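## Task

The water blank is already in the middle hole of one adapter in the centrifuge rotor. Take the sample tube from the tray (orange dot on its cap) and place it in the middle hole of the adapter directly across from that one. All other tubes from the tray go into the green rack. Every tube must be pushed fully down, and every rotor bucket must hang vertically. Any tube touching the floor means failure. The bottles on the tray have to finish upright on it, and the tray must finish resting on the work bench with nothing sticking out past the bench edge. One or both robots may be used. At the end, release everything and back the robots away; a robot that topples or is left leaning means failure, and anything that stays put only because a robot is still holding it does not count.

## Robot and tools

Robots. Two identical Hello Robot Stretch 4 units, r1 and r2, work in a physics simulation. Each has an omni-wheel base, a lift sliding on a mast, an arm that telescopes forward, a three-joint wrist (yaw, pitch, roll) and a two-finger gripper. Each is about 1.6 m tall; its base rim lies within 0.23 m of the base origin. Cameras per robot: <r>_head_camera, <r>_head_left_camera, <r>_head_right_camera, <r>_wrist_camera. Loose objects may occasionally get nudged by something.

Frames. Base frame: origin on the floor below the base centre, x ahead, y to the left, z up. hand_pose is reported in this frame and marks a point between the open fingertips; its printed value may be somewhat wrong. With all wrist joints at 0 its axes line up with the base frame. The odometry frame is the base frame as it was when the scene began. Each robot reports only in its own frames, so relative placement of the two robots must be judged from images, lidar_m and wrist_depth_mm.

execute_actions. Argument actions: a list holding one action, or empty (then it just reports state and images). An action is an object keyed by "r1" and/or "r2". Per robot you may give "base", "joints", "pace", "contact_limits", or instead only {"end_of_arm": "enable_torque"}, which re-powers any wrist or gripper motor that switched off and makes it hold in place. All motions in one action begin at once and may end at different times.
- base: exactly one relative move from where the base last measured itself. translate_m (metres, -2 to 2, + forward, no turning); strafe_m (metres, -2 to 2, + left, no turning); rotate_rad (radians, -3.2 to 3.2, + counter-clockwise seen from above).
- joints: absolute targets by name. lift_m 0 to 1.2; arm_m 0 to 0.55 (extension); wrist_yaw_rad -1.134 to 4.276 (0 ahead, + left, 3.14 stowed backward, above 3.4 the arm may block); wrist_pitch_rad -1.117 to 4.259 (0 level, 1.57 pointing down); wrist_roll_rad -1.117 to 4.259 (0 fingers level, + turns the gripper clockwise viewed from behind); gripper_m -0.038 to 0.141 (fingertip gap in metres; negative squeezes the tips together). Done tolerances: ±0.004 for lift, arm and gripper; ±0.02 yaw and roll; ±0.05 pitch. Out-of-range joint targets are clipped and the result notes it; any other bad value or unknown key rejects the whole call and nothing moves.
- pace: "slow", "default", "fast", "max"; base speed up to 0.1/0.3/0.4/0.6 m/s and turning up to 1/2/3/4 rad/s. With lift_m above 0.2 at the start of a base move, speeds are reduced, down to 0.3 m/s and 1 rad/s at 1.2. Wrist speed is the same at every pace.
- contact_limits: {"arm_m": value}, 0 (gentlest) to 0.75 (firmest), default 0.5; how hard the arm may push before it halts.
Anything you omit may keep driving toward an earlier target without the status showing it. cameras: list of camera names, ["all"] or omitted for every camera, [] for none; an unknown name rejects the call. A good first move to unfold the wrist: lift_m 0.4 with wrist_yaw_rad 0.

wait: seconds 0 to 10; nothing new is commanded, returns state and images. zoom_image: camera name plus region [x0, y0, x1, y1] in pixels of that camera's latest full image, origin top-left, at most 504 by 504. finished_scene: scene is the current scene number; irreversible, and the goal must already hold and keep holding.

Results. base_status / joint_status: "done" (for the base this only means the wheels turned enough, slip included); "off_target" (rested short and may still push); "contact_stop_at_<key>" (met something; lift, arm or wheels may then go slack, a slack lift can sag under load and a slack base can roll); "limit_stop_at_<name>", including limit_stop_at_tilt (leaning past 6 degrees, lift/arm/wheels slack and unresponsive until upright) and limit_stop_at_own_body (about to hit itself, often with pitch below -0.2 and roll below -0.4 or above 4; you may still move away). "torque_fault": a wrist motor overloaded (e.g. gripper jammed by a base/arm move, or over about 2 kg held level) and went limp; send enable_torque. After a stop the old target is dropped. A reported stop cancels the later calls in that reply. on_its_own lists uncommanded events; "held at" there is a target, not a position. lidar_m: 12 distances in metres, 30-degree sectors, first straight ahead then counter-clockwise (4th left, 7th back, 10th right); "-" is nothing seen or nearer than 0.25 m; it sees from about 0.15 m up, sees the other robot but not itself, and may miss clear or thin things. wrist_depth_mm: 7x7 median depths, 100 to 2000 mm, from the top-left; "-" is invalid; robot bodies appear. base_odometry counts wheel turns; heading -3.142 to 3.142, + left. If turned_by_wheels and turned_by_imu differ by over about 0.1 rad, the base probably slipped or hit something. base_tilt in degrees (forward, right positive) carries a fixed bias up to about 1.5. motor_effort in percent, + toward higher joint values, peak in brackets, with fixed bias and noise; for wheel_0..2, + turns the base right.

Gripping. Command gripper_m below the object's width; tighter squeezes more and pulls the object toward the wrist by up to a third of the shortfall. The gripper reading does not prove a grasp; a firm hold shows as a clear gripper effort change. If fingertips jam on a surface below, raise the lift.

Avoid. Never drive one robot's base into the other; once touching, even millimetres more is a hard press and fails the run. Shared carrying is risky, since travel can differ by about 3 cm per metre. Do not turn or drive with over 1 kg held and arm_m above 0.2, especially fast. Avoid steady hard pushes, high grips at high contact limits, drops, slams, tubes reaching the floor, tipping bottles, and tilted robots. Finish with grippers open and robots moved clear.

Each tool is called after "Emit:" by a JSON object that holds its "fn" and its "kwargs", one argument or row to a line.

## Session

Emit:
{"fn": "execute_actions", "kwargs": {
  "actions": []
}}

Scene clock: 0.00 s.
r1.base_odometry: x=+0.000 y=+0.000 heading=+0.000 (m, m, rad; r1's odometry frame)
r1.turned_by_wheels: +0.000 (rad since the last result)
r1.turned_by_imu: +0.000 (rad since the last result)
r1.base_tilt: forward=-0.1 right=-0.1 (deg)
r1.lidar_m: 1.60 3.21 3.77 1.20 1.21 1.47 - 1.46 0.86 0.74 0.75 0.89
r1.base_status: not commanded
r1.joint_positions: lift_m=+0.139 arm_m=-0.002 wrist_yaw_rad=+3.041 wrist_pitch_rad=-0.003 wrist_roll_rad=-0.003 gripper_m=+0.057
r1.joint_status: not commanded
r1.motor_effort: lift_m=+20 arm_m=+0 wrist_yaw_rad=+1 wrist_pitch_rad=-8 wrist_roll_rad=+0 gripper_m=-4 wheel_0=+0 wheel_1=+0 wheel_2=+0 (%)
r1.hand_pose: x=-0.1090 y=+0.1160 z=+0.3182 quat_wxyz=(+0.050, +0.001, -0.001, +0.999) (m; r1's base frame)
r1.wrist_depth_mm: - 141 - - - - - / - 141 - - - - 1366 / 106 141 - - - - - / 118 142 - - - - - / 1808 - - - - - 1983 / 1255 1281 209 1308 204 1229 1182 / 878 831 854 150 842 798 842
r2.base_odometry: x=+0.000 y=+0.000 heading=+0.000 (m, m, rad; r2's odometry frame)
r2.turned_by_wheels: +0.000 (rad since the last result)
r2.turned_by_imu: +0.000 (rad since the last result)
r2.base_tilt: forward=+0.2 right=-0.7 (deg)
r2.lidar_m: 1.02 1.04 1.87 2.10 1.25 1.07 1.08 1.28 2.31 3.12 3.67 3.63
r2.base_status: not commanded
r2.joint_positions: lift_m=+0.237 arm_m=-0.002 wrist_yaw_rad=+3.103 wrist_pitch_rad=+0.003 wrist_roll_rad=+0.012 gripper_m=+0.057
r2.joint_status: not commanded
r2.motor_effort: lift_m=+17 arm_m=+0 wrist_yaw_rad=-2 wrist_pitch_rad=-8 wrist_roll_rad=+0 gripper_m=+0 wheel_0=+0 wheel_1=+0 wheel_2=+0 (%)
r2.hand_pose: x=-0.1163 y=+0.0985 z=+0.4140 quat_wxyz=(+0.019, -0.002, +0.006, +1.000) (m; r2's base frame)
r2.wrist_depth_mm: - 138 1255 1205 1160 1078 1025 / - 117 152 1229 1138 1098 1025 / - 130 172 1229 1160 1078 1042 / 141 141 1281 1205 1138 1098 1025 / 1499 1397 1336 1229 1138 1098 1042 / 1366 1397 198 1229 192 1078 1060 / 946 904 1008 107 1042 946 1025
pictures: r1_head_camera, r1_head_left_camera, r1_head_right_camera, r1_wrist_camera, r2_head_camera, r2_head_left_camera, r2_head_right_camera, r2_wrist_camera
Images, in order (width x height): r1_head_camera 420x560, r1_head_left_camera 420x672, r1_head_right_camera 420x672, r1_wrist_camera 616x392, r2_head_camera 420x560, r2_head_left_camera 420x672, r2_head_right_camera 420x672, r2_wrist_camera 616x392.

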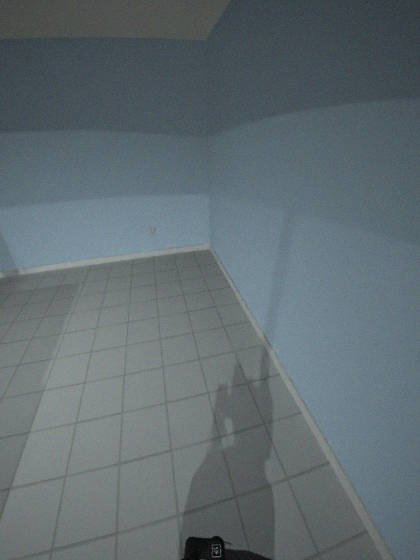

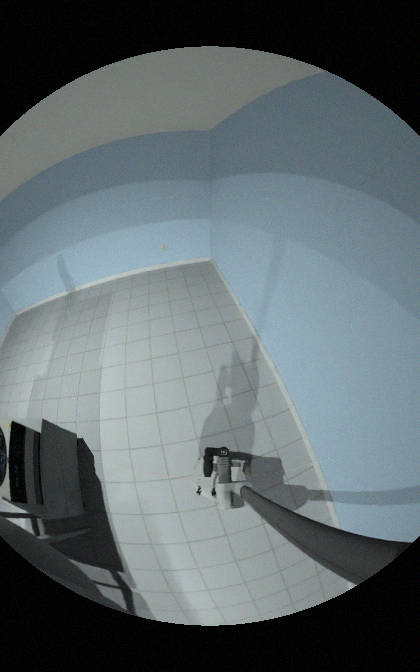

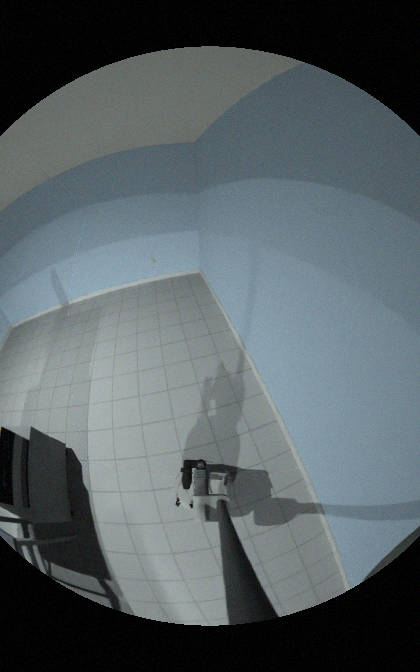

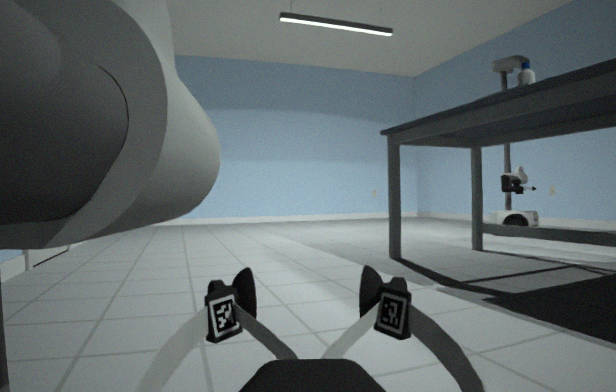

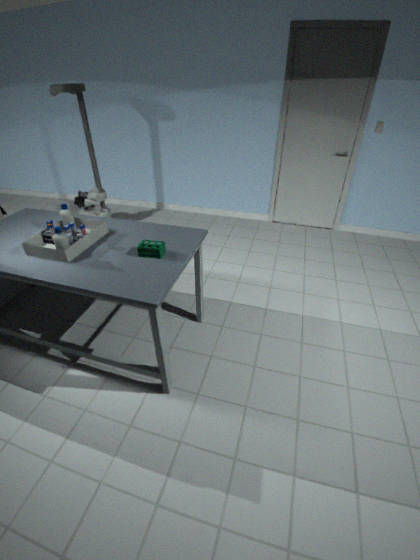

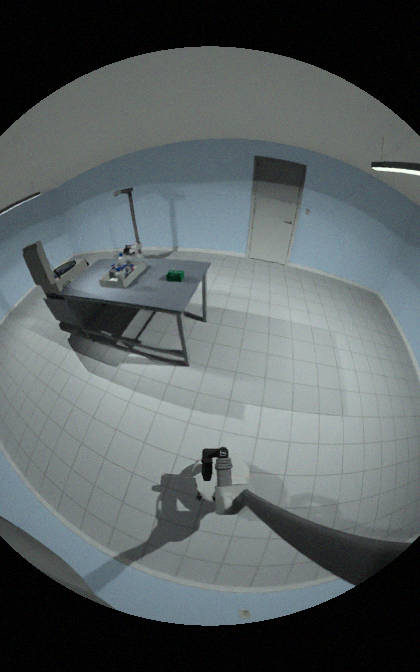

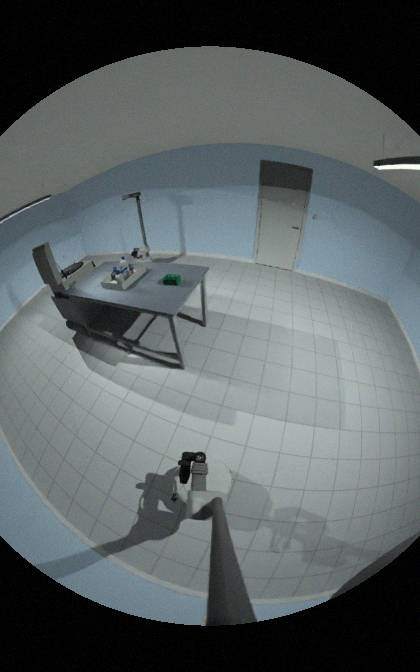

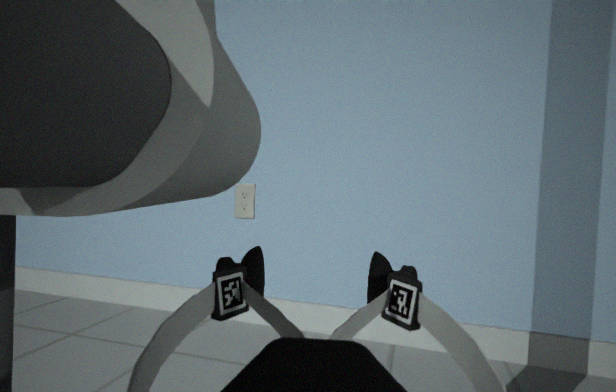

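Emit:
{"fn": "execute_actions", "kwargs": {
  "actions": [
    {"r1":{"base":{"rotate_rad":1.82},"joints":{"lift_m":1.2,"wrist_yaw_rad":0,"wrist_pitch_rad":1.57,"gripper_m":0.07}}}
  ],
  "cameras": ["r1_head_camera","r1_head_left_camera"]
}}

Scene clock: 8.07 s.
r1.base_odometry: x=+0.000 y=+0.000 heading=+1.820 (m, m, rad; r1's odometry frame)
r1.turned_by_wheels: +1.820 (rad since the last result)
r1.turned_by_imu: +1.834 (rad since the last result)
r1.base_tilt: forward=-0.1 right=-0.1 (deg)
r1.lidar_m: 1.20 1.27 1.77 2.78 1.07 0.77 0.75 0.78 1.07 3.13 3.33 1.25
r1.base_status: done
r1.joint_positions: lift_m=+0.152 arm_m=-0.002 wrist_yaw_rad=+2.722 wrist_pitch_rad=+0.319 wrist_roll_rad=-0.003 gripper_m=+0.070
r1.joint_status: lift_m limit_stop_at_own_body (moved +0.013 of +1.061); wrist_yaw_rad limit_stop_at_own_body (moved -0.319 of -3.041); wrist_pitch_rad limit_stop_at_own_body (moved +0.322 of +1.573); the others done
r1.on_its_own: wrist_yaw_rad is held at +2.722, not at your +0.000, since a limit_stop_at_own_body; wrist_pitch_rad is held at +0.317, not at your +1.570, since a limit_stop_at_own_body; lift_m is slack since a limit_stop_at_own_body (your +1.200 is given up); arm_m is slack since a limit_stop_at_own_body
r1.motor_effort: lift_m=+20(23) arm_m=+0(0) wrist_yaw_rad=-1(7) wrist_pitch_rad=-8(9) wrist_roll_rad=+0(1) gripper_m=-4(3) wheel_0=-1(4) wheel_1=-1(5) wheel_2=-1(7) (%)
r1.hand_pose: x=-0.0452 y=+0.1915 z=+0.2398 quat_wxyz=(+0.205, -0.156, +0.032, +0.966) (m; r1's base frame)
r1.wrist_depth_mm: 715 768 842 917 1008 1118 1255 / 741 788 878 960 1060 1182 1308 / 768 831 917 991 1098 1229 1430 / 788 866 946 1008 1098 1160 1138 / 788 809 820 820 809 788 778 / 253 257 209 621 200 603 591 / 210 203 206 151 496 477 496
r2.base_odometry: x=+0.000 y=+0.000 heading=+0.000 (m, m, rad; r2's odometry frame)
r2.turned_by_wheels: +0.000 (rad since the last result)
r2.turned_by_imu: -0.001 (rad since the last result)
r2.base_tilt: forward=+0.2 right=-0.6 (deg)
r2.lidar_m: 1.02 1.06 1.87 2.13 1.24 1.08 1.08 1.30 2.31 3.11 3.66 3.60
r2.base_status: not commanded
r2.joint_positions: lift_m=+0.237 arm_m=-0.002 wrist_yaw_rad=+3.103 wrist_pitch_rad=+0.003 wrist_roll_rad=+0.012 gripper_m=+0.057
r2.joint_status: not commanded
r2.motor_effort: lift_m=+17(17) arm_m=+0(0) wrist_yaw_rad=+0(1) wrist_pitch_rad=-9(8) wrist_roll_rad=+0(0) gripper_m=-1(1) wheel_0=+0(0) wheel_1=+0(0) wheel_2=+0(0) (%)
r2.hand_pose: x=-0.1163 y=+0.0985 z=+0.4140 quat_wxyz=(+0.019, -0.002, +0.006, +1.000) (m; r2's base frame)
r2.wrist_depth_mm: - 138 1281 1229 1160 1078 1025 / - 117 152 1229 1138 1060 1025 / - 130 172 1229 1160 1078 1042 / 141 141 1281 1229 1138 1078 1025 / 1499 1430 1308 1205 1160 1078 1025 / 1336 1366 197 1205 191 1078 1025 / 946 917 991 107 1042 946 1008
pictures: r1_head_camera, r1_head_left_camera
Images, in order (width x height): r1_head_camera 420x560, r1_head_left_camera 420x672.

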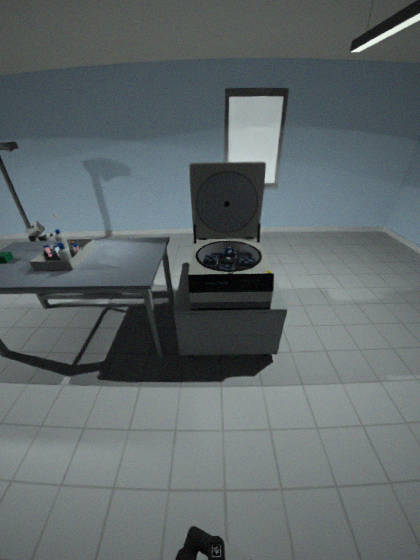

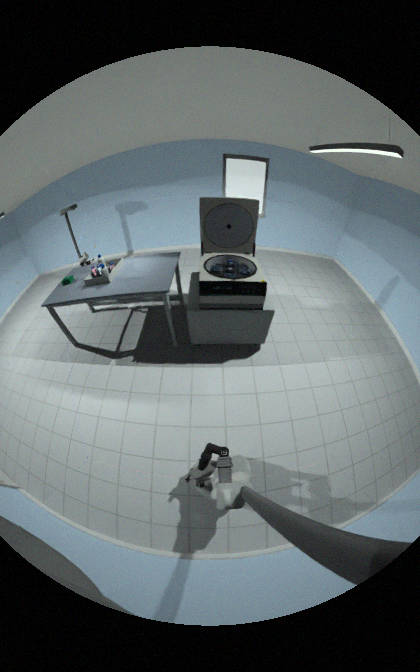

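Emit:
{"fn": "execute_actions", "kwargs": {
  "actions": [
    {"r1":{"base":{"strafe_m":1.15},"joints":{"lift_m":1.2,"wrist_yaw_rad":0,"wrist_pitch_rad":0,"arm_m":0}}}
  ],
  "cameras": []
}}

Emit:
{"fn": "execute_actions", "kwargs": {
  "actions": [
    {"r1":{"base":{"translate_m":0.85},"joints":{"wrist_pitch_rad":1.57,"arm_m":0.45}}}
  ],
  "cameras": ["r1_wrist_camera"]
}}

Scene clock: 16.90 s.
r1.base_odometry: x=-1.115 y=-0.283 heading=+1.820 (m, m, rad; r1's odometry frame)
r1.turned_by_wheels: +0.000 (rad since the last result)
r1.turned_by_imu: +0.002 (rad since the last result)
r1.base_tilt: forward=-0.2 right=-0.2 (deg)
r1.lidar_m: 1.22 1.29 4.52 2.77 1.05 0.77 0.73 0.77 1.06 3.07 1.73 1.29
r1.base_status: done
r1.joint_positions: lift_m=+1.199 arm_m=-0.001 wrist_yaw_rad=+0.000 wrist_pitch_rad=+0.003 wrist_roll_rad=-0.003 gripper_m=+0.070
r1.joint_status: all done
r1.motor_effort: lift_m=+23(24) arm_m=+6(8) wrist_yaw_rad=-2(5) wrist_pitch_rad=-8(13) wrist_roll_rad=-1(0) gripper_m=-1(3) wheel_0=+2(9) wheel_1=-1(10) wheel_2=-1(0) (%)
r1.hand_pose: x=+0.4583 y=-0.0873 z=+1.3766 quat_wxyz=(+1.000, -0.001, +0.001, +0.000) (m; r1's base frame)
r1.wrist_depth_mm: - - - - - - - / - - - - - - - / - - - - - - - / - - - - - - - / - - - - - - 1618 / - - 199 - 199 - 1618 / - 1430 1464 152 1464 1576 1464
r2.base_odometry: x=+0.000 y=+0.000 heading=+0.000 (m, m, rad; r2's odometry frame)
r2.turned_by_wheels: +0.000 (rad since the last result)
r2.turned_by_imu: -0.001 (rad since the last result)
r2.base_tilt: forward=+0.2 right=-0.6 (deg)
r2.lidar_m: 1.02 1.04 1.85 2.12 1.25 1.08 1.09 1.28 2.30 3.10 3.67 3.62
r2.base_status: not commanded
r2.joint_positions: lift_m=+0.237 arm_m=-0.002 wrist_yaw_rad=+3.103 wrist_pitch_rad=+0.003 wrist_roll_rad=+0.012 gripper_m=+0.057
r2.joint_status: not commanded
r2.motor_effort: lift_m=+17(17) arm_m=+0(0) wrist_yaw_rad=+0(0) wrist_pitch_rad=-8(9) wrist_roll_rad=-1(1) gripper_m=-3(4) wheel_0=+0(0) wheel_1=+0(0) wheel_2=+0(0) (%)
r2.hand_pose: x=-0.1163 y=+0.0985 z=+0.4140 quat_wxyz=(+0.019, -0.002, +0.006, +1.000) (m; r2's base frame)
r2.wrist_depth_mm: - 138 1255 1255 1160 1078 1025 / - 117 152 1229 1138 1098 1060 / - 130 172 1255 1138 1098 1042 / 141 141 1281 1229 1160 1078 1042 / 1499 1397 1336 1229 1160 1098 1042 / 1336 1336 197 1229 191 1078 1025 / 960 917 991 107 1042 960 1042
pictures: none
No camera images: the call's "cameras" was empty. Leave "cameras" out to get every camera's image.

Scene clock: 21.30 s.
r1.base_odometry: x=-1.324 y=+0.540 heading=+1.820 (m, m, rad; r1's odometry frame)
r1.turned_by_wheels: +0.000 (rad since the last result)
r1.turned_by_imu: +0.001 (rad since the last result)
r1.base_tilt: forward=-0.1 right=-0.1 (deg)
r1.lidar_m: 0.38 0.41 0.57 4.37 2.22 1.66 1.58 1.66 2.28 1.46 0.56 0.41
r1.base_status: done
r1.joint_positions: lift_m=+1.199 arm_m=+0.449 wrist_yaw_rad=+0.000 wrist_pitch_rad=+1.570 wrist_roll_rad=-0.003 gripper_m=+0.070
r1.joint_status: all done
r1.motor_effort: lift_m=+22(23) arm_m=+6(7) wrist_yaw_rad=-2(1) wrist_pitch_rad=+0(6) wrist_roll_rad=-1(1) gripper_m=-3(3) wheel_0=+0(5) wheel_1=-1(5) wheel_2=+1(7) (%)
r1.hand_pose: x=+0.6200 y=-0.0874 z=+1.0890 quat_wxyz=(+0.707, -0.001, +0.707, +0.001) (m; r1's base frame)
r1.wrist_depth_mm: 549 549 549 549 554 554 554 / 549 544 488 492 554 554 554 / 549 554 549 554 554 554 559 / 554 549 549 549 554 554 554 / 554 549 554 549 554 559 554 / 554 554 199 554 199 554 559 / 554 554 554 152 559 559 559
r2.base_odometry: x=+0.000 y=+0.000 heading=+0.000 (m, m, rad; r2's odometry frame)
r2.turned_by_wheels: +0.000 (rad since the last result)
r2.turned_by_imu: +0.000 (rad since the last result)
r2.base_tilt: forward=+0.2 right=-0.6 (deg)
r2.lidar_m: 1.03 1.04 1.87 2.09 1.25 1.08 1.08 1.28 2.33 3.11 3.66 3.61
r2.base_status: not commanded
r2.joint_positions: lift_m=+0.237 arm_m=-0.002 wrist_yaw_rad=+3.103 wrist_pitch_rad=+0.003 wrist_roll_rad=+0.012 gripper_m=+0.057
r2.joint_status: not commanded
r2.motor_effort: lift_m=+17(17) arm_m=+0(0) wrist_yaw_rad=-1(1) wrist_pitch_rad=-7(9) wrist_roll_rad=-1(0) gripper_m=-1(5) wheel_0=+0(0) wheel_1=+0(0) wheel_2=+0(0) (%)
r2.hand_pose: x=-0.1163 y=+0.0985 z=+0.4140 quat_wxyz=(+0.019, -0.002, +0.006, +1.000) (m; r2's base frame)
r2.wrist_depth_mm: - 138 1255 1205 1138 1078 1025 / - 117 152 1205 1138 1098 1008 / - 130 172 1255 1138 1078 1042 / 141 141 1255 1205 1160 1098 1042 / 1537 1464 1281 1255 1138 1098 1025 / 1336 1366 198 1182 192 1098 1025 / 946 904 991 107 1060 946 1008
pictures: r1_wrist_camera
Images, in order (width x height): r1_wrist_camera 616x392.

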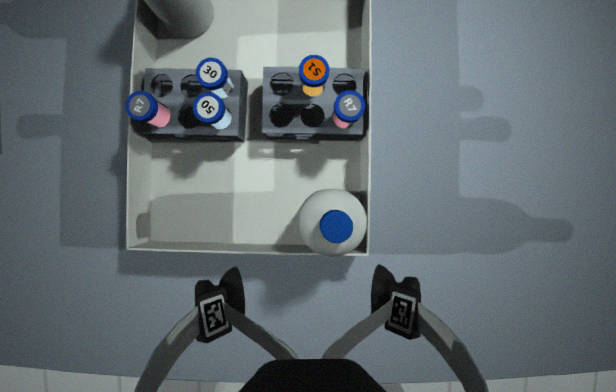

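Emit:
{"fn": "execute_actions", "kwargs": {
  "actions": [
    {"r1":{"base":{"translate_m":0.1},"joints":{"arm_m":0.548,"lift_m":1.1}}}
  ],
  "cameras": ["r1_wrist_camera"]
}}

Scene clock: 28.47 s.
r1.base_odometry: x=-1.349 y=+0.637 heading=+1.820 (m, m, rad; r1's odometry frame)
r1.turned_by_wheels: +0.000 (rad since the last result)
r1.turned_by_imu: +0.001 (rad since the last result)
r1.base_tilt: forward=-0.2 right=-0.3 (deg)
r1.lidar_m: 0.28 0.32 0.44 4.37 2.35 1.74 1.69 1.74 2.43 1.09 0.41 0.30
r1.base_status: done
r1.joint_positions: lift_m=+1.100 arm_m=+0.547 wrist_yaw_rad=+0.000 wrist_pitch_rad=+1.570 wrist_roll_rad=-0.003 gripper_m=+0.070
r1.joint_status: all done
r1.motor_effort: lift_m=+18(20) arm_m=+7(7) wrist_yaw_rad=-1(1) wrist_pitch_rad=+0(1) wrist_roll_rad=-1(0) gripper_m=-4(3) wheel_0=-1(5) wheel_1=+0(4) wheel_2=+0(8) (%)
r1.hand_pose: x=+0.7180 y=-0.0874 z=+0.9899 quat_wxyz=(+0.707, -0.001, +0.707, +0.001) (m; r1's base frame)
r1.wrist_depth_mm: 452 452 452 452 452 452 452 / 449 375 449 452 452 452 455 / 452 320 449 449 455 455 455 / 452 452 449 449 452 455 455 / 452 389 389 392 455 455 459 / 452 392 199 449 199 455 455 / 452 407 452 152 455 455 459
r2.base_odometry: x=+0.000 y=+0.000 heading=+0.000 (m, m, rad; r2's odometry frame)
r2.turned_by_wheels: +0.000 (rad since the last result)
r2.turned_by_imu: +0.000 (rad since the last result)
r2.base_tilt: forward=+0.0 right=-0.8 (deg)
r2.lidar_m: 1.03 1.05 1.88 2.11 1.25 1.09 1.09 1.29 2.31 3.11 3.67 3.61
r2.base_status: not commanded
r2.joint_positions: lift_m=+0.237 arm_m=-0.002 wrist_yaw_rad=+3.103 wrist_pitch_rad=+0.003 wrist_roll_rad=+0.012 gripper_m=+0.057
r2.joint_status: not commanded
r2.motor_effort: lift_m=+17(17) arm_m=+0(0) wrist_yaw_rad=-1(1) wrist_pitch_rad=-8(9) wrist_roll_rad=+0(0) gripper_m=+1(3) wheel_0=+0(0) wheel_1=+0(0) wheel_2=+0(0) (%)
r2.hand_pose: x=-0.1163 y=+0.0985 z=+0.4140 quat_wxyz=(+0.019, -0.002, +0.006, +1.000) (m; r2's base frame)
r2.wrist_depth_mm: - 138 1255 1205 1160 1078 1042 / - 117 152 1229 1160 1098 1025 / - 130 172 1205 1160 1078 1008 / 140 141 1229 1229 1138 1098 1025 / 1499 1430 1336 1229 1138 1098 1025 / 1336 1336 197 1229 191 1098 1042 / 960 917 991 107 1042 946 1008
pictures: r1_wrist_camera
Images, in order (width x height): r1_wrist_camera 616x392.

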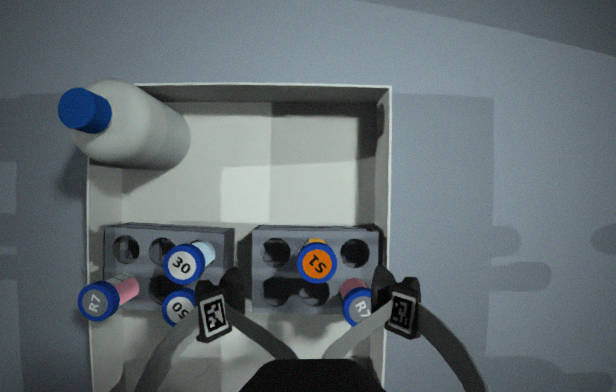

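Emit:
{"fn": "execute_actions", "kwargs": {
  "actions": [
    {"r1":{"base":{"strafe_m":-0.006},"joints":{"lift_m":0.955,"gripper_m":0.06}}}
  ],
  "cameras": ["r1_wrist_camera"]
}}

Emit:
{"fn": "execute_actions", "kwargs": {
  "actions": [
    {"r1":{"joints":{"gripper_m":0.012}}}
  ],
  "cameras": []
}}

Emit:
{"fn": "execute_actions", "kwargs": {
  "actions": [
    {"r1":{"joints":{"lift_m":1.2}}}
  ],
  "cameras": []
}}

Emit:
{"fn": "execute_actions", "kwargs": {
  "actions": [
    {"r1":{"base":{"strafe_m":-1.15},"joints":{"arm_m":0.45,"wrist_roll_rad":1.57}}}
  ],
  "cameras": ["r1_wrist_camera"]
}}

Scene clock: 43.00 s.
r1.base_odometry: x=-1.343 y=+0.639 heading=+1.820 (m, m, rad; r1's odometry frame)
r1.turned_by_wheels: +0.000 (rad since the last result)
r1.turned_by_imu: +0.002 (rad since the last result)
r1.base_tilt: forward=-0.1 right=-0.1 (deg)
r1.lidar_m: 0.28 0.32 0.43 4.38 2.36 1.76 1.66 1.76 2.44 1.07 0.41 0.30
r1.base_status: done
r1.joint_positions: lift_m=+0.955 arm_m=+0.547 wrist_yaw_rad=+0.000 wrist_pitch_rad=+1.570 wrist_roll_rad=-0.003 gripper_m=+0.060
r1.joint_status: all done
r1.motor_effort: lift_m=+18(18) arm_m=+6(6) wrist_yaw_rad=-1(1) wrist_pitch_rad=+0(1) wrist_roll_rad=-1(1) gripper_m=-3(6) wheel_0=+1(8) wheel_1=+2(7) wheel_2=-1(1) (%)
r1.hand_pose: x=+0.7180 y=-0.0874 z=+0.8449 quat_wxyz=(+0.707, -0.001, +0.707, +0.001) (m; r1's base frame)
r1.wrist_depth_mm: 230 265 268 268 273 307 307 / 201 303 303 304 300 309 309 / 231 304 303 304 304 307 309 / 304 303 306 304 304 309 309 / 273 273 303 276 276 309 309 / 240 237 202 184 202 309 310 / 244 190 276 149 211 310 312
r2.base_odometry: x=+0.000 y=+0.000 heading=+0.000 (m, m, rad; r2's odometry frame)
r2.turned_by_wheels: +0.000 (rad since the last result)
r2.turned_by_imu: +0.000 (rad since the last result)
r2.base_tilt: forward=+0.2 right=-0.5 (deg)
r2.lidar_m: 1.03 1.05 1.86 2.11 1.25 1.08 1.09 1.28 2.31 3.12 3.64 3.62
r2.base_status: not commanded
r2.joint_positions: lift_m=+0.237 arm_m=-0.002 wrist_yaw_rad=+3.103 wrist_pitch_rad=+0.003 wrist_roll_rad=+0.012 gripper_m=+0.057
r2.joint_status: not commanded
r2.motor_effort: lift_m=+17(17) arm_m=+0(0) wrist_yaw_rad=+0(2) wrist_pitch_rad=-7(8) wrist_roll_rad=+0(2) gripper_m=-3(0) wheel_0=+0(0) wheel_1=+0(0) wheel_2=+0(0) (%)
r2.hand_pose: x=-0.1163 y=+0.0985 z=+0.4140 quat_wxyz=(+0.019, -0.002, +0.006, +1.000) (m; r2's base frame)
r2.wrist_depth_mm: - 138 1255 1229 1160 1078 1008 / - 117 152 1229 1160 1078 1025 / - 130 172 1229 1118 1078 1042 / 140 141 1308 1229 1160 1098 1042 / 1537 1366 1308 1229 1160 1098 1042 / 1308 1366 197 1205 191 1098 1042 / 931 917 991 107 1042 946 1025
pictures: r1_wrist_camera
Images, in order (width x height): r1_wrist_camera 616x392.

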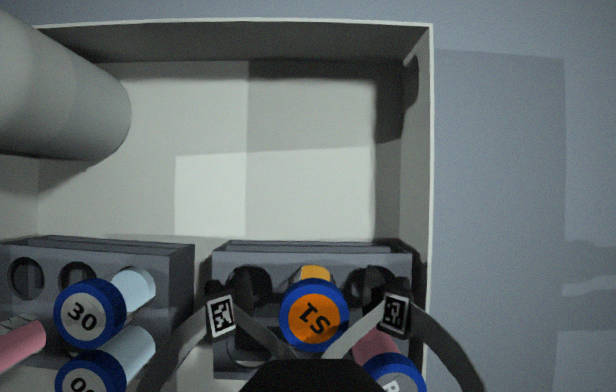

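Scene clock: 44.27 s.
r1.base_odometry: x=-1.343 y=+0.639 heading=+1.820 (m, m, rad; r1's odometry frame)
r1.turned_by_wheels: +0.000 (rad since the last result)
r1.turned_by_imu: +0.000 (rad since the last result)
r1.base_tilt: forward=-0.1 right=-0.1 (deg)
r1.lidar_m: 0.28 0.29 0.43 4.38 2.37 1.78 1.67 1.76 2.43 1.11 0.40 0.30
r1.base_status: not commanded
r1.joint_positions: lift_m=+0.955 arm_m=+0.547 wrist_yaw_rad=+0.000 wrist_pitch_rad=+1.570 wrist_roll_rad=-0.003 gripper_m=+0.012
r1.joint_status: all done
r1.motor_effort: lift_m=+18(18) arm_m=+6(7) wrist_yaw_rad=+0(1) wrist_pitch_rad=+0(0) wrist_roll_rad=+0(1) gripper_m=-12(9) wheel_0=+1(0) wheel_1=+2(2) wheel_2=+0(0) (%)
r1.hand_pose: x=+0.7180 y=-0.0874 z=+0.8449 quat_wxyz=(+0.707, -0.001, +0.707, +0.001) (m; r1's base frame)
r1.wrist_depth_mm: 230 265 270 268 274 307 309 / 202 303 303 306 304 307 309 / 231 304 304 306 303 309 307 / 304 304 304 304 304 309 309 / 273 274 304 267 276 309 309 / 239 237 196 179 193 309 309 / 243 192 245 154 190 310 309
r2.base_odometry: x=+0.000 y=+0.000 heading=+0.000 (m, m, rad; r2's odometry frame)
r2.turned_by_wheels: +0.000 (rad since the last result)
r2.turned_by_imu: +0.000 (rad since the last result)
r2.base_tilt: forward=+0.4 right=-0.7 (deg)
r2.lidar_m: 1.03 1.05 1.87 2.11 1.25 1.08 1.08 1.29 2.30 3.11 3.65 3.62
r2.base_status: not commanded
r2.joint_positions: lift_m=+0.237 arm_m=-0.002 wrist_yaw_rad=+3.103 wrist_pitch_rad=+0.003 wrist_roll_rad=+0.012 gripper_m=+0.057
r2.joint_status: not commanded
r2.motor_effort: lift_m=+17(17) arm_m=+0(0) wrist_yaw_rad=-2(1) wrist_pitch_rad=-8(8) wrist_roll_rad=-1(1) gripper_m=+0(6) wheel_0=+0(0) wheel_1=+0(0) wheel_2=+0(0) (%)
r2.hand_pose: x=-0.1163 y=+0.0985 z=+0.4140 quat_wxyz=(+0.019, -0.002, +0.006, +1.000) (m; r2's base frame)
r2.wrist_depth_mm: - 138 1255 1205 1160 1098 1042 / - 117 152 1229 1138 1098 1042 / - 130 171 1229 1160 1078 1025 / 141 141 1281 1229 1138 1098 1025 / 1499 1397 1336 1255 1138 1118 1025 / 1336 1366 198 1205 191 1098 1042 / 946 917 991 107 1042 946 1025
pictures: none
No camera images: the call's "cameras" was empty. Leave "cameras" out to get every camera's image.

Scene clock: 46.37 s.
r1.base_odometry: x=-1.343 y=+0.639 heading=+1.820 (m, m, rad; r1's odometry frame)
r1.turned_by_wheels: +0.000 (rad since the last result)
r1.turned_by_imu: +0.001 (rad since the last result)
r1.base_tilt: forward=-0.1 right=+0.0 (deg)
r1.lidar_m: 0.28 0.31 0.40 4.38 2.39 1.77 1.68 1.77 2.43 1.08 0.41 0.30
r1.base_status: not commanded
r1.joint_positions: lift_m=+1.199 arm_m=+0.547 wrist_yaw_rad=+0.000 wrist_pitch_rad=+1.570 wrist_roll_rad=-0.003 gripper_m=+0.012
r1.joint_status: all done
r1.motor_effort: lift_m=+23(24) arm_m=+6(6) wrist_yaw_rad=-2(0) wrist_pitch_rad=-1(1) wrist_roll_rad=-1(2) gripper_m=-14(10) wheel_0=+1(1) wheel_1=+2(2) wheel_2=-1(0) (%)
r1.hand_pose: x=+0.7180 y=-0.0874 z=+1.0889 quat_wxyz=(+0.707, -0.001, +0.707, +0.001) (m; r1's base frame)
r1.wrist_depth_mm: 549 549 549 549 554 549 559 / 544 554 549 554 554 559 554 / 549 407 549 554 554 554 554 / 549 549 549 549 554 559 559 / 554 492 488 492 554 554 554 / 549 549 195 178 192 559 559 / 554 525 554 157 554 554 554
r2.base_odometry: x=+0.000 y=+0.000 heading=+0.000 (m, m, rad; r2's odometry frame)
r2.turned_by_wheels: +0.000 (rad since the last result)
r2.turned_by_imu: +0.000 (rad since the last result)
r2.base_tilt: forward=+0.1 right=-0.6 (deg)
r2.lidar_m: 1.00 1.04 1.88 2.13 1.25 1.08 1.07 1.28 2.33 3.10 3.66 3.63
r2.base_status: not commanded
r2.joint_positions: lift_m=+0.237 arm_m=-0.002 wrist_yaw_rad=+3.103 wrist_pitch_rad=+0.003 wrist_roll_rad=+0.012 gripper_m=+0.057
r2.joint_status: not commanded
r2.motor_effort: lift_m=+17(17) arm_m=+0(0) wrist_yaw_rad=+0(2) wrist_pitch_rad=-8(9) wrist_roll_rad=+1(1) gripper_m=-1(3) wheel_0=+0(0) wheel_1=+0(0) wheel_2=+0(0) (%)
r2.hand_pose: x=-0.1163 y=+0.0985 z=+0.4140 quat_wxyz=(+0.019, -0.002, +0.006, +1.000) (m; r2's base frame)
r2.wrist_depth_mm: - 138 1255 1229 1138 1098 1025 / - 117 152 1205 1160 1098 1025 / - 130 171 1205 1160 1098 1025 / 140 141 1255 1229 1160 1098 1042 / 1537 1430 1336 1255 1160 1098 1060 / 1336 1366 198 1205 191 1098 1042 / 946 917 1008 107 1042 946 1025
pictures: none
No camera images: the call's "cameras" was empty. Leave "cameras" out to get every camera's image.

Scene clock: 51.53 s.
r1.base_odometry: x=-0.228 y=+0.922 heading=+1.820 (m, m, rad; r1's odometry frame)
r1.turned_by_wheels: +0.000 (rad since the last result)
r1.turned_by_imu: +0.002 (rad since the last result)
r1.base_tilt: forward=+0.0 right=-0.1 (deg)
r1.lidar_m: 0.26 0.29 0.48 1.16 2.38 1.78 1.71 1.76 2.44 3.20 0.39 0.28
r1.base_status: done
r1.joint_positions: lift_m=+1.199 arm_m=+0.451 wrist_yaw_rad=+0.000 wrist_pitch_rad=+1.570 wrist_roll_rad=+1.569 gripper_m=+0.012
r1.joint_status: all done
r1.motor_effort: lift_m=+23(23) arm_m=-7(6) wrist_yaw_rad=+0(0) wrist_pitch_rad=+0(0) wrist_roll_rad=+0(8) gripper_m=-11(9) wheel_0=-1(11) wheel_1=+0(8) wheel_2=-1(0) (%)
r1.hand_pose: x=+0.6223 y=-0.0874 z=+1.0889 quat_wxyz=(+0.501, +0.500, +0.500, -0.499) (m; r1's base frame)
r1.wrist_depth_mm: 345 504 504 508 508 512 1366 / 351 504 504 574 559 512 1366 / 357 504 569 569 569 517 1336 / 357 508 591 574 569 554 1366 / 359 504 569 569 569 554 1118 / 355 504 195 178 192 517 1366 / 355 462 508 157 508 517 1366
r2.base_odometry: x=+0.000 y=+0.000 heading=+0.000 (m, m, rad; r2's odometry frame)
r2.turned_by_wheels: +0.000 (rad since the last result)
r2.turned_by_imu: -0.001 (rad since the last result)
r2.base_tilt: forward=+0.2 right=-0.6 (deg)
r2.lidar_m: 1.02 1.05 1.85 2.13 1.25 1.09 1.08 1.28 2.30 3.11 3.64 3.60
r2.base_status: not commanded
r2.joint_positions: lift_m=+0.237 arm_m=-0.002 wrist_yaw_rad=+3.103 wrist_pitch_rad=+0.003 wrist_roll_rad=+0.012 gripper_m=+0.057
r2.joint_status: not commanded
r2.motor_effort: lift_m=+17(17) arm_m=+0(0) wrist_yaw_rad=-1(0) wrist_pitch_rad=-8(8) wrist_roll_rad=+0(1) gripper_m=-5(0) wheel_0=+0(0) wheel_1=+0(0) wheel_2=+0(0) (%)
r2.hand_pose: x=-0.1163 y=+0.0985 z=+0.4140 quat_wxyz=(+0.019, -0.002, +0.006, +1.000) (m; r2's base frame)
r2.wrist_depth_mm: - 138 1255 1229 1138 1078 1025 / - 117 151 1205 1160 1098 1025 / - 130 172 1229 1160 1078 1025 / 141 141 1281 1255 1160 1098 1042 / 1537 1430 1308 1229 1160 1098 1025 / 1336 1397 198 1205 192 1078 1025 / 946 917 991 107 1042 960 1025
pictures: r1_wrist_camera
Images, in order (width x height): r1_wrist_camera 616x392.

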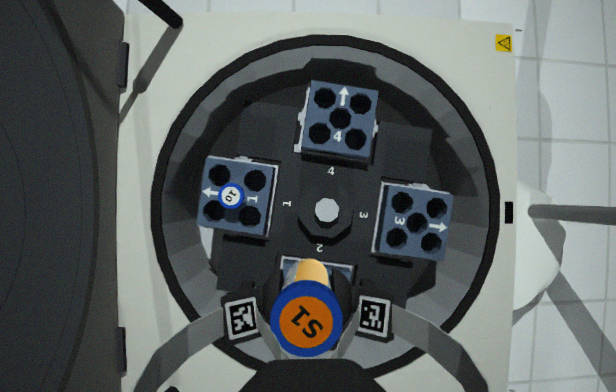

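Emit:
{"fn": "execute_actions", "kwargs": {
  "actions": [
    {"r1":{"base":{"strafe_m":-0.018},"joints":{"arm_m":0.294,"wrist_roll_rad":0,"lift_m":1.0}}}
  ],
  "cameras": ["r1_wrist_camera"]
}}

Scene clock: 56.53 s.
r1.base_odometry: x=-0.211 y=+0.927 heading=+1.819 (m, m, rad; r1's odometry frame)
r1.turned_by_wheels: +0.000 (rad since the last result)
r1.turned_by_imu: +0.001 (rad since the last result)
r1.base_tilt: forward=-0.1 right=-0.2 (deg)
r1.lidar_m: 0.26 0.27 0.48 1.20 2.39 1.77 1.70 1.75 2.46 3.18 0.39 0.28
r1.base_status: done
r1.joint_positions: lift_m=+1.000 arm_m=+0.295 wrist_yaw_rad=+0.000 wrist_pitch_rad=+1.570 wrist_roll_rad=+0.001 gripper_m=+0.012
r1.joint_status: all done
r1.motor_effort: lift_m=+18(21) arm_m=-7(6) wrist_yaw_rad=-1(4) wrist_pitch_rad=+0(1) wrist_roll_rad=-3(5) gripper_m=-10(11) wheel_0=-1(8) wheel_1=+0(7) wheel_2=-1(1) (%)
r1.hand_pose: x=+0.4663 y=-0.0874 z=+0.8899 quat_wxyz=(+0.707, +0.000, +0.707, +0.000) (m; r1's base frame)
r1.wrist_depth_mm: 304 357 368 370 368 370 336 / 306 353 347 370 370 370 357 / 307 377 370 351 370 349 366 / 306 389 370 368 373 375 355 / 307 351 370 343 370 392 319 / 307 309 196 178 191 342 310 / 309 307 304 157 320 307 312
r2.base_odometry: x=+0.000 y=+0.000 heading=+0.000 (m, m, rad; r2's odometry frame)
r2.turned_by_wheels: +0.000 (rad since the last result)
r2.turned_by_imu: +0.000 (rad since the last result)
r2.base_tilt: forward=+0.2 right=-0.6 (deg)
r2.lidar_m: 1.03 1.03 1.88 2.11 1.24 1.07 1.08 1.27 2.30 3.10 3.65 3.62
r2.base_status: not commanded
r2.joint_positions: lift_m=+0.237 arm_m=-0.002 wrist_yaw_rad=+3.103 wrist_pitch_rad=+0.003 wrist_roll_rad=+0.012 gripper_m=+0.057
r2.joint_status: not commanded
r2.motor_effort: lift_m=+17(17) arm_m=+0(0) wrist_yaw_rad=-1(2) wrist_pitch_rad=-8(8) wrist_roll_rad=+0(0) gripper_m=-6(2) wheel_0=+0(0) wheel_1=+0(0) wheel_2=+0(0) (%)
r2.hand_pose: x=-0.1163 y=+0.0985 z=+0.4140 quat_wxyz=(+0.019, -0.002, +0.006, +1.000) (m; r2's base frame)
r2.wrist_depth_mm: - 138 1255 1229 1138 1078 1042 / - 117 152 1229 1138 1118 1025 / - 130 172 1205 1160 1098 1025 / 141 141 1255 1255 1160 1118 1042 / 1499 1430 1308 1255 1160 1078 1042 / 1336 1366 198 1182 192 1078 1042 / 946 917 991 107 1060 960 991
pictures: r1_wrist_camera
Images, in order (width x height): r1_wrist_camera 616x392.

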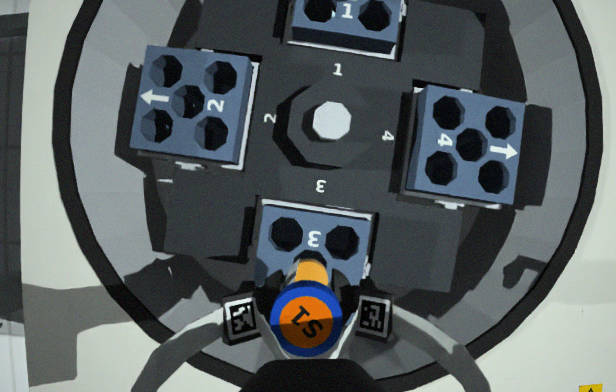

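Emit:
{"fn": "execute_actions", "kwargs": {
  "actions": [
    {"r1":{"joints":{"arm_m":0.288,"lift_m":0.96},"pace":"slow"}}
  ],
  "cameras": ["r1_wrist_camera"]
}}

Emit:
{"fn": "execute_actions", "kwargs": {
  "actions": [
    {"r1":{"joints":{"lift_m":0.9},"pace":"slow"}}
  ],
  "cameras": ["r1_wrist_camera"]
}}

Scene clock: 62.23 s.
r1.base_odometry: x=-0.211 y=+0.927 heading=+1.819 (m, m, rad; r1's odometry frame)
r1.turned_by_wheels: +0.000 (rad since the last result)
r1.turned_by_imu: +0.001 (rad since the last result)
r1.base_tilt: forward=-0.3 right=-0.2 (deg)
r1.lidar_m: 0.27 0.28 0.49 1.19 2.41 1.78 1.68 1.76 2.47 3.18 0.38 0.28
r1.base_status: not commanded
r1.joint_positions: lift_m=+0.960 arm_m=+0.289 wrist_yaw_rad=+0.000 wrist_pitch_rad=+1.570 wrist_roll_rad=+0.001 gripper_m=+0.012
r1.joint_status: all done
r1.motor_effort: lift_m=+18(18) arm_m=-7(6) wrist_yaw_rad=+0(0) wrist_pitch_rad=-1(0) wrist_roll_rad=-3(3) gripper_m=-11(11) wheel_0=-1(1) wheel_1=+0(0) wheel_2=-1(1) (%)
r1.hand_pose: x=+0.4603 y=-0.0874 z=+0.8499 quat_wxyz=(+0.707, +0.000, +0.707, +0.000) (m; r1's base frame)
r1.wrist_depth_mm: 276 325 327 330 330 330 338 / 285 315 317 309 330 320 340 / 285 343 329 314 330 307 345 / 271 349 330 330 332 332 338 / 267 330 330 304 330 349 314 / 267 283 195 178 192 332 271 / 267 267 278 157 309 266 271
r2.base_odometry: x=+0.000 y=+0.000 heading=+0.000 (m, m, rad; r2's odometry frame)
r2.turned_by_wheels: +0.000 (rad since the last result)
r2.turned_by_imu: +0.000 (rad since the last result)
r2.base_tilt: forward=+0.2 right=-0.5 (deg)
r2.lidar_m: 1.03 1.05 1.85 2.10 1.24 1.08 1.07 1.29 2.31 3.12 3.66 3.62
r2.base_status: not commanded
r2.joint_positions: lift_m=+0.237 arm_m=-0.002 wrist_yaw_rad=+3.103 wrist_pitch_rad=+0.003 wrist_roll_rad=+0.012 gripper_m=+0.057
r2.joint_status: not commanded
r2.motor_effort: lift_m=+17(17) arm_m=+0(0) wrist_yaw_rad=+0(1) wrist_pitch_rad=-9(8) wrist_roll_rad=-1(0) gripper_m=-2(4) wheel_0=+0(0) wheel_1=+0(0) wheel_2=+0(0) (%)
r2.hand_pose: x=-0.1163 y=+0.0985 z=+0.4140 quat_wxyz=(+0.019, -0.002, +0.006, +1.000) (m; r2's base frame)
r2.wrist_depth_mm: - 138 1255 1229 1160 1060 1042 / - 117 152 1229 1160 1078 1042 / - 130 172 1205 1138 1098 1025 / 141 141 1281 1229 1160 1098 1025 / 1499 1397 1336 1255 1138 1098 1042 / 1336 1336 198 1205 192 1098 1025 / 960 917 991 107 1042 946 1025
pictures: r1_wrist_camera
Images, in order (width x height): r1_wrist_camera 616x392.

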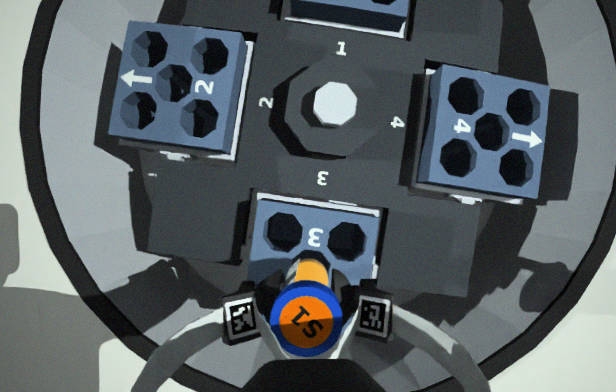

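Scene clock: 63.60 s.
r1.base_odometry: x=-0.211 y=+0.927 heading=+1.819 (m, m, rad; r1's odometry frame)
r1.turned_by_wheels: +0.000 (rad since the last result)
r1.turned_by_imu: +0.000 (rad since the last result)
r1.base_tilt: forward=-0.2 right=-0.3 (deg)
r1.lidar_m: 0.26 0.28 0.48 1.18 2.40 1.79 1.70 1.76 2.45 3.19 0.39 0.27
r1.base_status: not commanded
r1.joint_positions: lift_m=+0.900 arm_m=+0.289 wrist_yaw_rad=+0.000 wrist_pitch_rad=+1.570 wrist_roll_rad=+0.001 gripper_m=+0.012
r1.joint_status: all done
r1.motor_effort: lift_m=+18(19) arm_m=-7(7) wrist_yaw_rad=-1(0) wrist_pitch_rad=+0(1) wrist_roll_rad=-2(3) gripper_m=-10(13) wheel_0=-2(1) wheel_1=+0(0) wheel_2=-1(1) (%)
r1.hand_pose: x=+0.4603 y=-0.0874 z=+0.7899 quat_wxyz=(+0.707, +0.000, +0.707, +0.000) (m; r1's base frame)
r1.wrist_depth_mm: 268 242 267 270 268 270 322 / 266 254 268 249 250 259 244 / 272 272 268 270 270 251 251 / 272 270 270 271 271 271 268 / 246 271 270 253 270 272 314 / 216 282 196 179 192 283 270 / 204 217 271 157 294 248 -
r2.base_odometry: x=+0.000 y=+0.000 heading=+0.000 (m, m, rad; r2's odometry frame)
r2.turned_by_wheels: +0.000 (rad since the last result)
r2.turned_by_imu: +0.000 (rad since the last result)
r2.base_tilt: forward=+0.2 right=-0.7 (deg)
r2.lidar_m: 1.02 1.06 1.86 2.11 1.24 1.08 1.08 1.29 2.33 3.12 3.64 3.62
r2.base_status: not commanded
r2.joint_positions: lift_m=+0.237 arm_m=-0.002 wrist_yaw_rad=+3.103 wrist_pitch_rad=+0.003 wrist_roll_rad=+0.012 gripper_m=+0.057
r2.joint_status: not commanded
r2.motor_effort: lift_m=+17(17) arm_m=+0(0) wrist_yaw_rad=+0(1) wrist_pitch_rad=-9(8) wrist_roll_rad=+0(1) gripper_m=-3(1) wheel_0=+0(0) wheel_1=+0(0) wheel_2=+0(0) (%)
r2.hand_pose: x=-0.1163 y=+0.0985 z=+0.4140 quat_wxyz=(+0.019, -0.002, +0.006, +1.000) (m; r2's base frame)
r2.wrist_depth_mm: - 138 1281 1229 1160 1098 1025 / - 117 151 1205 1160 1078 1042 / - 130 172 1205 1160 1078 1025 / 140 141 1255 1229 1160 1098 1042 / 1499 1397 1308 1229 1160 1098 1042 / 1336 1366 198 1205 191 1098 1042 / 946 931 976 107 1025 931 1025
pictures: r1_wrist_camera
Images, in order (width x height): r1_wrist_camera 616x392.

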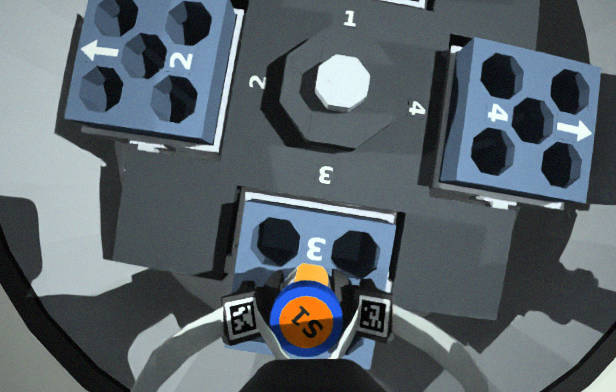

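Emit:
{"fn": "execute_actions", "kwargs": {
  "actions": [
    {"r1":{"joints":{"gripper_m":0.06}}}
  ],
  "cameras": []
}}

Emit:
{"fn": "execute_actions", "kwargs": {
  "actions": [
    {"r1":{"joints":{"lift_m":1.2}}}
  ],
  "cameras": ["r1_wrist_camera"]
}}

Emit:
{"fn": "execute_actions", "kwargs": {
  "actions": [
    {"r1":{"base":{"strafe_m":1.128},"joints":{"arm_m":0.506,"wrist_roll_rad":1.57,"lift_m":1.1}}}
  ],
  "cameras": ["r1_wrist_camera"]
}}

Scene clock: 70.07 s.
r1.base_odometry: x=-0.211 y=+0.927 heading=+1.819 (m, m, rad; r1's odometry frame)
r1.turned_by_wheels: +0.000 (rad since the last result)
r1.turned_by_imu: +0.001 (rad since the last result)
r1.base_tilt: forward=-0.2 right=-0.1 (deg)
r1.lidar_m: 0.26 0.28 0.48 1.17 2.38 1.77 1.69 1.77 2.46 3.18 0.40 0.27
r1.base_status: not commanded
r1.joint_positions: lift_m=+0.900 arm_m=+0.289 wrist_yaw_rad=+0.000 wrist_pitch_rad=+1.570 wrist_roll_rad=+0.001 gripper_m=+0.060
r1.joint_status: all done
r1.motor_effort: lift_m=+18(18) arm_m=-7(7) wrist_yaw_rad=+0(2) wrist_pitch_rad=-1(0) wrist_roll_rad=-2(2) gripper_m=+0(10) wheel_0=-1(2) wheel_1=+0(0) wheel_2=-1(1) (%)
r1.hand_pose: x=+0.4603 y=-0.0874 z=+0.7899 quat_wxyz=(+0.707, +0.000, +0.707, +0.000) (m; r1's base frame)
r1.wrist_depth_mm: 270 244 271 271 272 272 329 / 267 252 271 251 251 257 246 / 282 273 271 271 271 250 250 / 272 271 271 272 272 273 268 / 247 271 272 245 272 273 314 / 217 285 197 216 196 283 270 / 205 223 276 146 303 257 -
r2.base_odometry: x=+0.000 y=+0.000 heading=+0.000 (m, m, rad; r2's odometry frame)
r2.turned_by_wheels: +0.000 (rad since the last result)
r2.turned_by_imu: +0.000 (rad since the last result)
r2.base_tilt: forward=+0.1 right=-0.5 (deg)
r2.lidar_m: 1.03 1.04 1.85 2.10 1.25 1.08 1.09 1.30 2.32 3.12 3.65 3.62
r2.base_status: not commanded
r2.joint_positions: lift_m=+0.237 arm_m=-0.002 wrist_yaw_rad=+3.103 wrist_pitch_rad=+0.003 wrist_roll_rad=+0.012 gripper_m=+0.057
r2.joint_status: not commanded
r2.motor_effort: lift_m=+17(17) arm_m=+0(0) wrist_yaw_rad=+0(2) wrist_pitch_rad=-8(9) wrist_roll_rad=-1(0) gripper_m=+0(4) wheel_0=+0(0) wheel_1=+0(0) wheel_2=+0(0) (%)
r2.hand_pose: x=-0.1163 y=+0.0985 z=+0.4140 quat_wxyz=(+0.019, -0.002, +0.006, +1.000) (m; r2's base frame)
r2.wrist_depth_mm: - 138 1281 1229 1160 1078 1025 / - 117 152 1205 1160 1078 1025 / - 130 172 1229 1138 1078 1042 / 141 141 1255 1229 1182 1078 1042 / 1537 1430 1308 1205 1138 1098 1042 / 1366 1397 198 1205 192 1078 1042 / 960 904 991 107 1042 946 1025
pictures: none
No camera images: the call's "cameras" was empty. Leave "cameras" out to get every camera's image.

Scene clock: 72.33 s.
r1.base_odometry: x=-0.211 y=+0.927 heading=+1.819 (m, m, rad; r1's odometry frame)
r1.turned_by_wheels: +0.000 (rad since the last result)
r1.turned_by_imu: +0.001 (rad since the last result)
r1.base_tilt: forward=-0.2 right=-0.2 (deg)
r1.lidar_m: 0.27 0.28 0.50 1.18 2.39 1.79 1.72 1.78 2.45 3.20 0.39 0.27
r1.base_status: not commanded
r1.joint_positions: lift_m=+1.199 arm_m=+0.289 wrist_yaw_rad=+0.000 wrist_pitch_rad=+1.570 wrist_roll_rad=+0.001 gripper_m=+0.060
r1.joint_status: all done
r1.motor_effort: lift_m=+23(23) arm_m=-7(7) wrist_yaw_rad=-3(1) wrist_pitch_rad=-1(1) wrist_roll_rad=-3(2) gripper_m=-3(5) wheel_0=-2(1) wheel_1=+0(0) wheel_2=-1(1) (%)
r1.hand_pose: x=+0.4603 y=-0.0874 z=+1.0889 quat_wxyz=(+0.707, +0.000, +0.707, +0.000) (m; r1's base frame)
r1.wrist_depth_mm: 1138 508 544 580 569 512 1308 / 1336 508 569 564 574 512 1336 / 1336 554 554 569 569 544 1366 / 1336 521 574 574 574 530 1336 / 1308 508 569 574 569 508 1336 / 1336 508 202 508 202 512 1336 / 1336 1336 1098 149 1336 1308 1366
r2.base_odometry: x=+0.000 y=+0.000 heading=+0.000 (m, m, rad; r2's odometry frame)
r2.turned_by_wheels: +0.000 (rad since the last result)
r2.turned_by_imu: +0.000 (rad since the last result)
r2.base_tilt: forward=+0.2 right=-0.7 (deg)
r2.lidar_m: 1.02 1.07 1.86 2.11 1.25 1.08 1.09 1.26 2.31 3.12 3.66 3.63
r2.base_status: not commanded
r2.joint_positions: lift_m=+0.237 arm_m=-0.002 wrist_yaw_rad=+3.103 wrist_pitch_rad=+0.003 wrist_roll_rad=+0.012 gripper_m=+0.057
r2.joint_status: not commanded
r2.motor_effort: lift_m=+17(17) arm_m=+0(0) wrist_yaw_rad=-1(1) wrist_pitch_rad=-8(9) wrist_roll_rad=-2(1) gripper_m=-4(4) wheel_0=+0(0) wheel_1=+0(0) wheel_2=+0(0) (%)
r2.hand_pose: x=-0.1163 y=+0.0985 z=+0.4140 quat_wxyz=(+0.019, -0.002, +0.006, +1.000) (m; r2's base frame)
r2.wrist_depth_mm: - 138 1255 1205 1160 1078 1025 / - 117 152 1205 1138 1098 1025 / - 130 172 1229 1118 1118 1025 / 141 141 1255 1205 1160 1098 1025 / 1537 1430 1308 1229 1160 1098 1025 / 1336 1336 198 1229 191 1078 1042 / 946 917 991 107 1060 946 1025
pictures: r1_wrist_camera
Images, in order (width x height): r1_wrist_camera 616x392.

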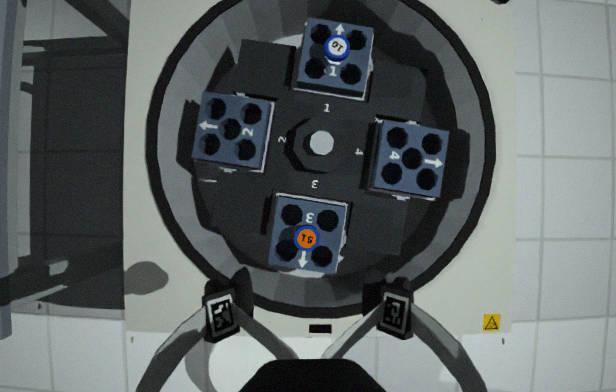

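Scene clock: 77.40 s.
r1.base_odometry: x=-1.304 y=+0.649 heading=+1.819 (m, m, rad; r1's odometry frame)
r1.turned_by_wheels: +0.000 (rad since the last result)
r1.turned_by_imu: +0.000 (rad since the last result)
r1.base_tilt: forward=-0.1 right=-0.2 (deg)
r1.lidar_m: 0.29 0.32 0.45 4.42 2.36 1.78 1.69 1.75 2.43 1.06 0.43 0.31
r1.base_status: done
r1.joint_positions: lift_m=+1.100 arm_m=+0.505 wrist_yaw_rad=+0.000 wrist_pitch_rad=+1.570 wrist_roll_rad=+1.569 gripper_m=+0.060
r1.joint_status: all done
r1.motor_effort: lift_m=+18(21) arm_m=+7(6) wrist_yaw_rad=+0(1) wrist_pitch_rad=+0(1) wrist_roll_rad=+0(5) gripper_m=-2(3) wheel_0=+0(4) wheel_1=-2(10) wheel_2=-1(1) (%)
r1.hand_pose: x=+0.6760 y=-0.0874 z=+0.9899 quat_wxyz=(+0.501, +0.500, +0.500, -0.499) (m; r1's base frame)
r1.wrist_depth_mm: 449 452 449 452 455 459 462 / 449 452 452 455 455 459 459 / 445 449 452 455 455 459 462 / 449 452 452 455 452 455 459 / 449 449 449 404 445 459 462 / 449 449 202 445 202 314 462 / 449 410 449 149 455 455 459
r2.base_odometry: x=+0.000 y=+0.000 heading=+0.000 (m, m, rad; r2's odometry frame)
r2.turned_by_wheels: +0.000 (rad since the last result)
r2.turned_by_imu: -0.001 (rad since the last result)
r2.base_tilt: forward=+0.3 right=-0.7 (deg)
r2.lidar_m: 1.02 1.05 1.89 2.12 1.24 1.09 1.09 1.29 2.32 3.09 3.65 3.62
r2.base_status: not commanded
r2.joint_positions: lift_m=+0.237 arm_m=-0.002 wrist_yaw_rad=+3.103 wrist_pitch_rad=+0.003 wrist_roll_rad=+0.012 gripper_m=+0.057
r2.joint_status: not commanded
r2.motor_effort: lift_m=+17(17) arm_m=+0(0) wrist_yaw_rad=+0(1) wrist_pitch_rad=-7(8) wrist_roll_rad=-1(2) gripper_m=-4(2) wheel_0=+0(0) wheel_1=+0(0) wheel_2=+0(0) (%)
r2.hand_pose: x=-0.1163 y=+0.0985 z=+0.4140 quat_wxyz=(+0.019, -0.002, +0.006, +1.000) (m; r2's base frame)
r2.wrist_depth_mm: - 138 1281 1205 1182 1078 1025 / - 117 152 1229 1138 1098 1025 / - 130 172 1255 1138 1098 1025 / 140 141 1281 1255 1160 1078 1025 / 1499 1397 1336 1229 1182 1078 1042 / 1336 1366 198 1182 192 1098 1042 / 960 931 991 107 1025 931 1025
pictures: r1_wrist_camera
Images, in order (width x height): r1_wrist_camera 616x392.

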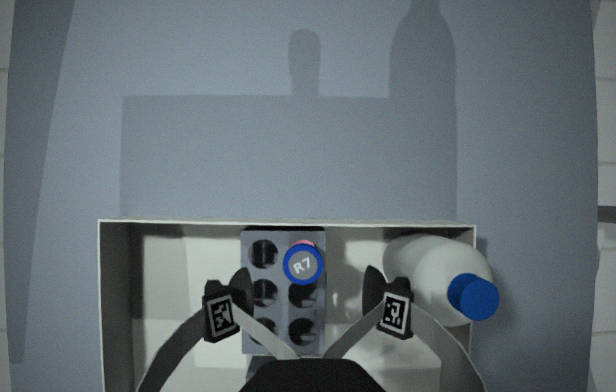

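Emit:
{"fn": "execute_actions", "kwargs": {
  "actions": [
    {"r1":{"joints":{"lift_m":0.955,"arm_m":0.511},"pace":"slow"}}
  ],
  "cameras": ["r1_wrist_camera"]
}}

Scene clock: 83.97 s.
r1.base_odometry: x=-1.304 y=+0.649 heading=+1.819 (m, m, rad; r1's odometry frame)
r1.turned_by_wheels: +0.000 (rad since the last result)
r1.turned_by_imu: +0.001 (rad since the last result)
r1.base_tilt: forward=-0.3 right=-0.2 (deg)
r1.lidar_m: 0.28 0.32 0.40 4.42 2.35 1.75 1.69 1.76 2.42 1.10 0.41 0.28
r1.base_status: not commanded
r1.joint_positions: lift_m=+0.955 arm_m=+0.510 wrist_yaw_rad=+0.000 wrist_pitch_rad=+1.570 wrist_roll_rad=+1.569 gripper_m=+0.060
r1.joint_status: all done
r1.motor_effort: lift_m=+18(17) arm_m=+7(5) wrist_yaw_rad=-1(1) wrist_pitch_rad=+0(0) wrist_roll_rad=+1(1) gripper_m=-2(3) wheel_0=+0(0) wheel_1=-1(1) wheel_2=-1(1) (%)
r1.hand_pose: x=+0.6810 y=-0.0874 z=+0.8449 quat_wxyz=(+0.501, +0.500, +0.500, -0.499) (m; r1's base frame)
r1.wrist_depth_mm: 304 306 307 306 309 310 312 / 304 304 307 307 309 310 312 / 304 304 306 309 310 312 312 / 304 306 307 307 309 312 312 / 277 304 274 245 307 257 251 / 291 304 202 184 202 208 173 / 289 303 276 149 307 177 -
r2.base_odometry: x=+0.000 y=+0.000 heading=+0.000 (m, m, rad; r2's odometry frame)
r2.turned_by_wheels: +0.000 (rad since the last result)
r2.turned_by_imu: -0.001 (rad since the last result)
r2.base_tilt: forward=+0.3 right=-0.7 (deg)
r2.lidar_m: 1.02 1.05 1.88 2.12 1.24 1.08 1.08 1.29 2.31 3.10 3.65 3.62
r2.base_status: not commanded
r2.joint_positions: lift_m=+0.237 arm_m=-0.002 wrist_yaw_rad=+3.103 wrist_pitch_rad=+0.003 wrist_roll_rad=+0.012 gripper_m=+0.057
r2.joint_status: not commanded
r2.motor_effort: lift_m=+17(17) arm_m=+0(0) wrist_yaw_rad=-1(0) wrist_pitch_rad=-8(8) wrist_roll_rad=+0(0) gripper_m=-4(4) wheel_0=+0(0) wheel_1=+0(0) wheel_2=+0(0) (%)
r2.hand_pose: x=-0.1163 y=+0.0985 z=+0.4140 quat_wxyz=(+0.019, -0.002, +0.006, +1.000) (m; r2's base frame)
r2.wrist_depth_mm: - 138 1308 1205 1138 1078 1042 / - 117 151 1255 1138 1078 1042 / - 130 172 1229 1138 1098 1025 / 141 141 1281 1205 1138 1098 1025 / 1537 1397 1308 1229 1138 1098 1042 / 1308 1366 198 1229 191 1118 1042 / 960 931 991 107 1042 946 1025
pictures: r1_wrist_camera
Images, in order (width x height): r1_wrist_camera 616x392.

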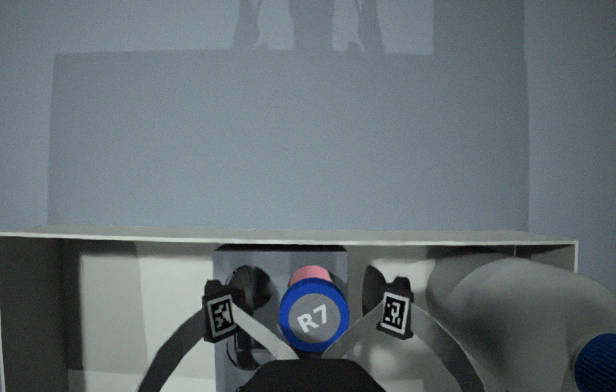

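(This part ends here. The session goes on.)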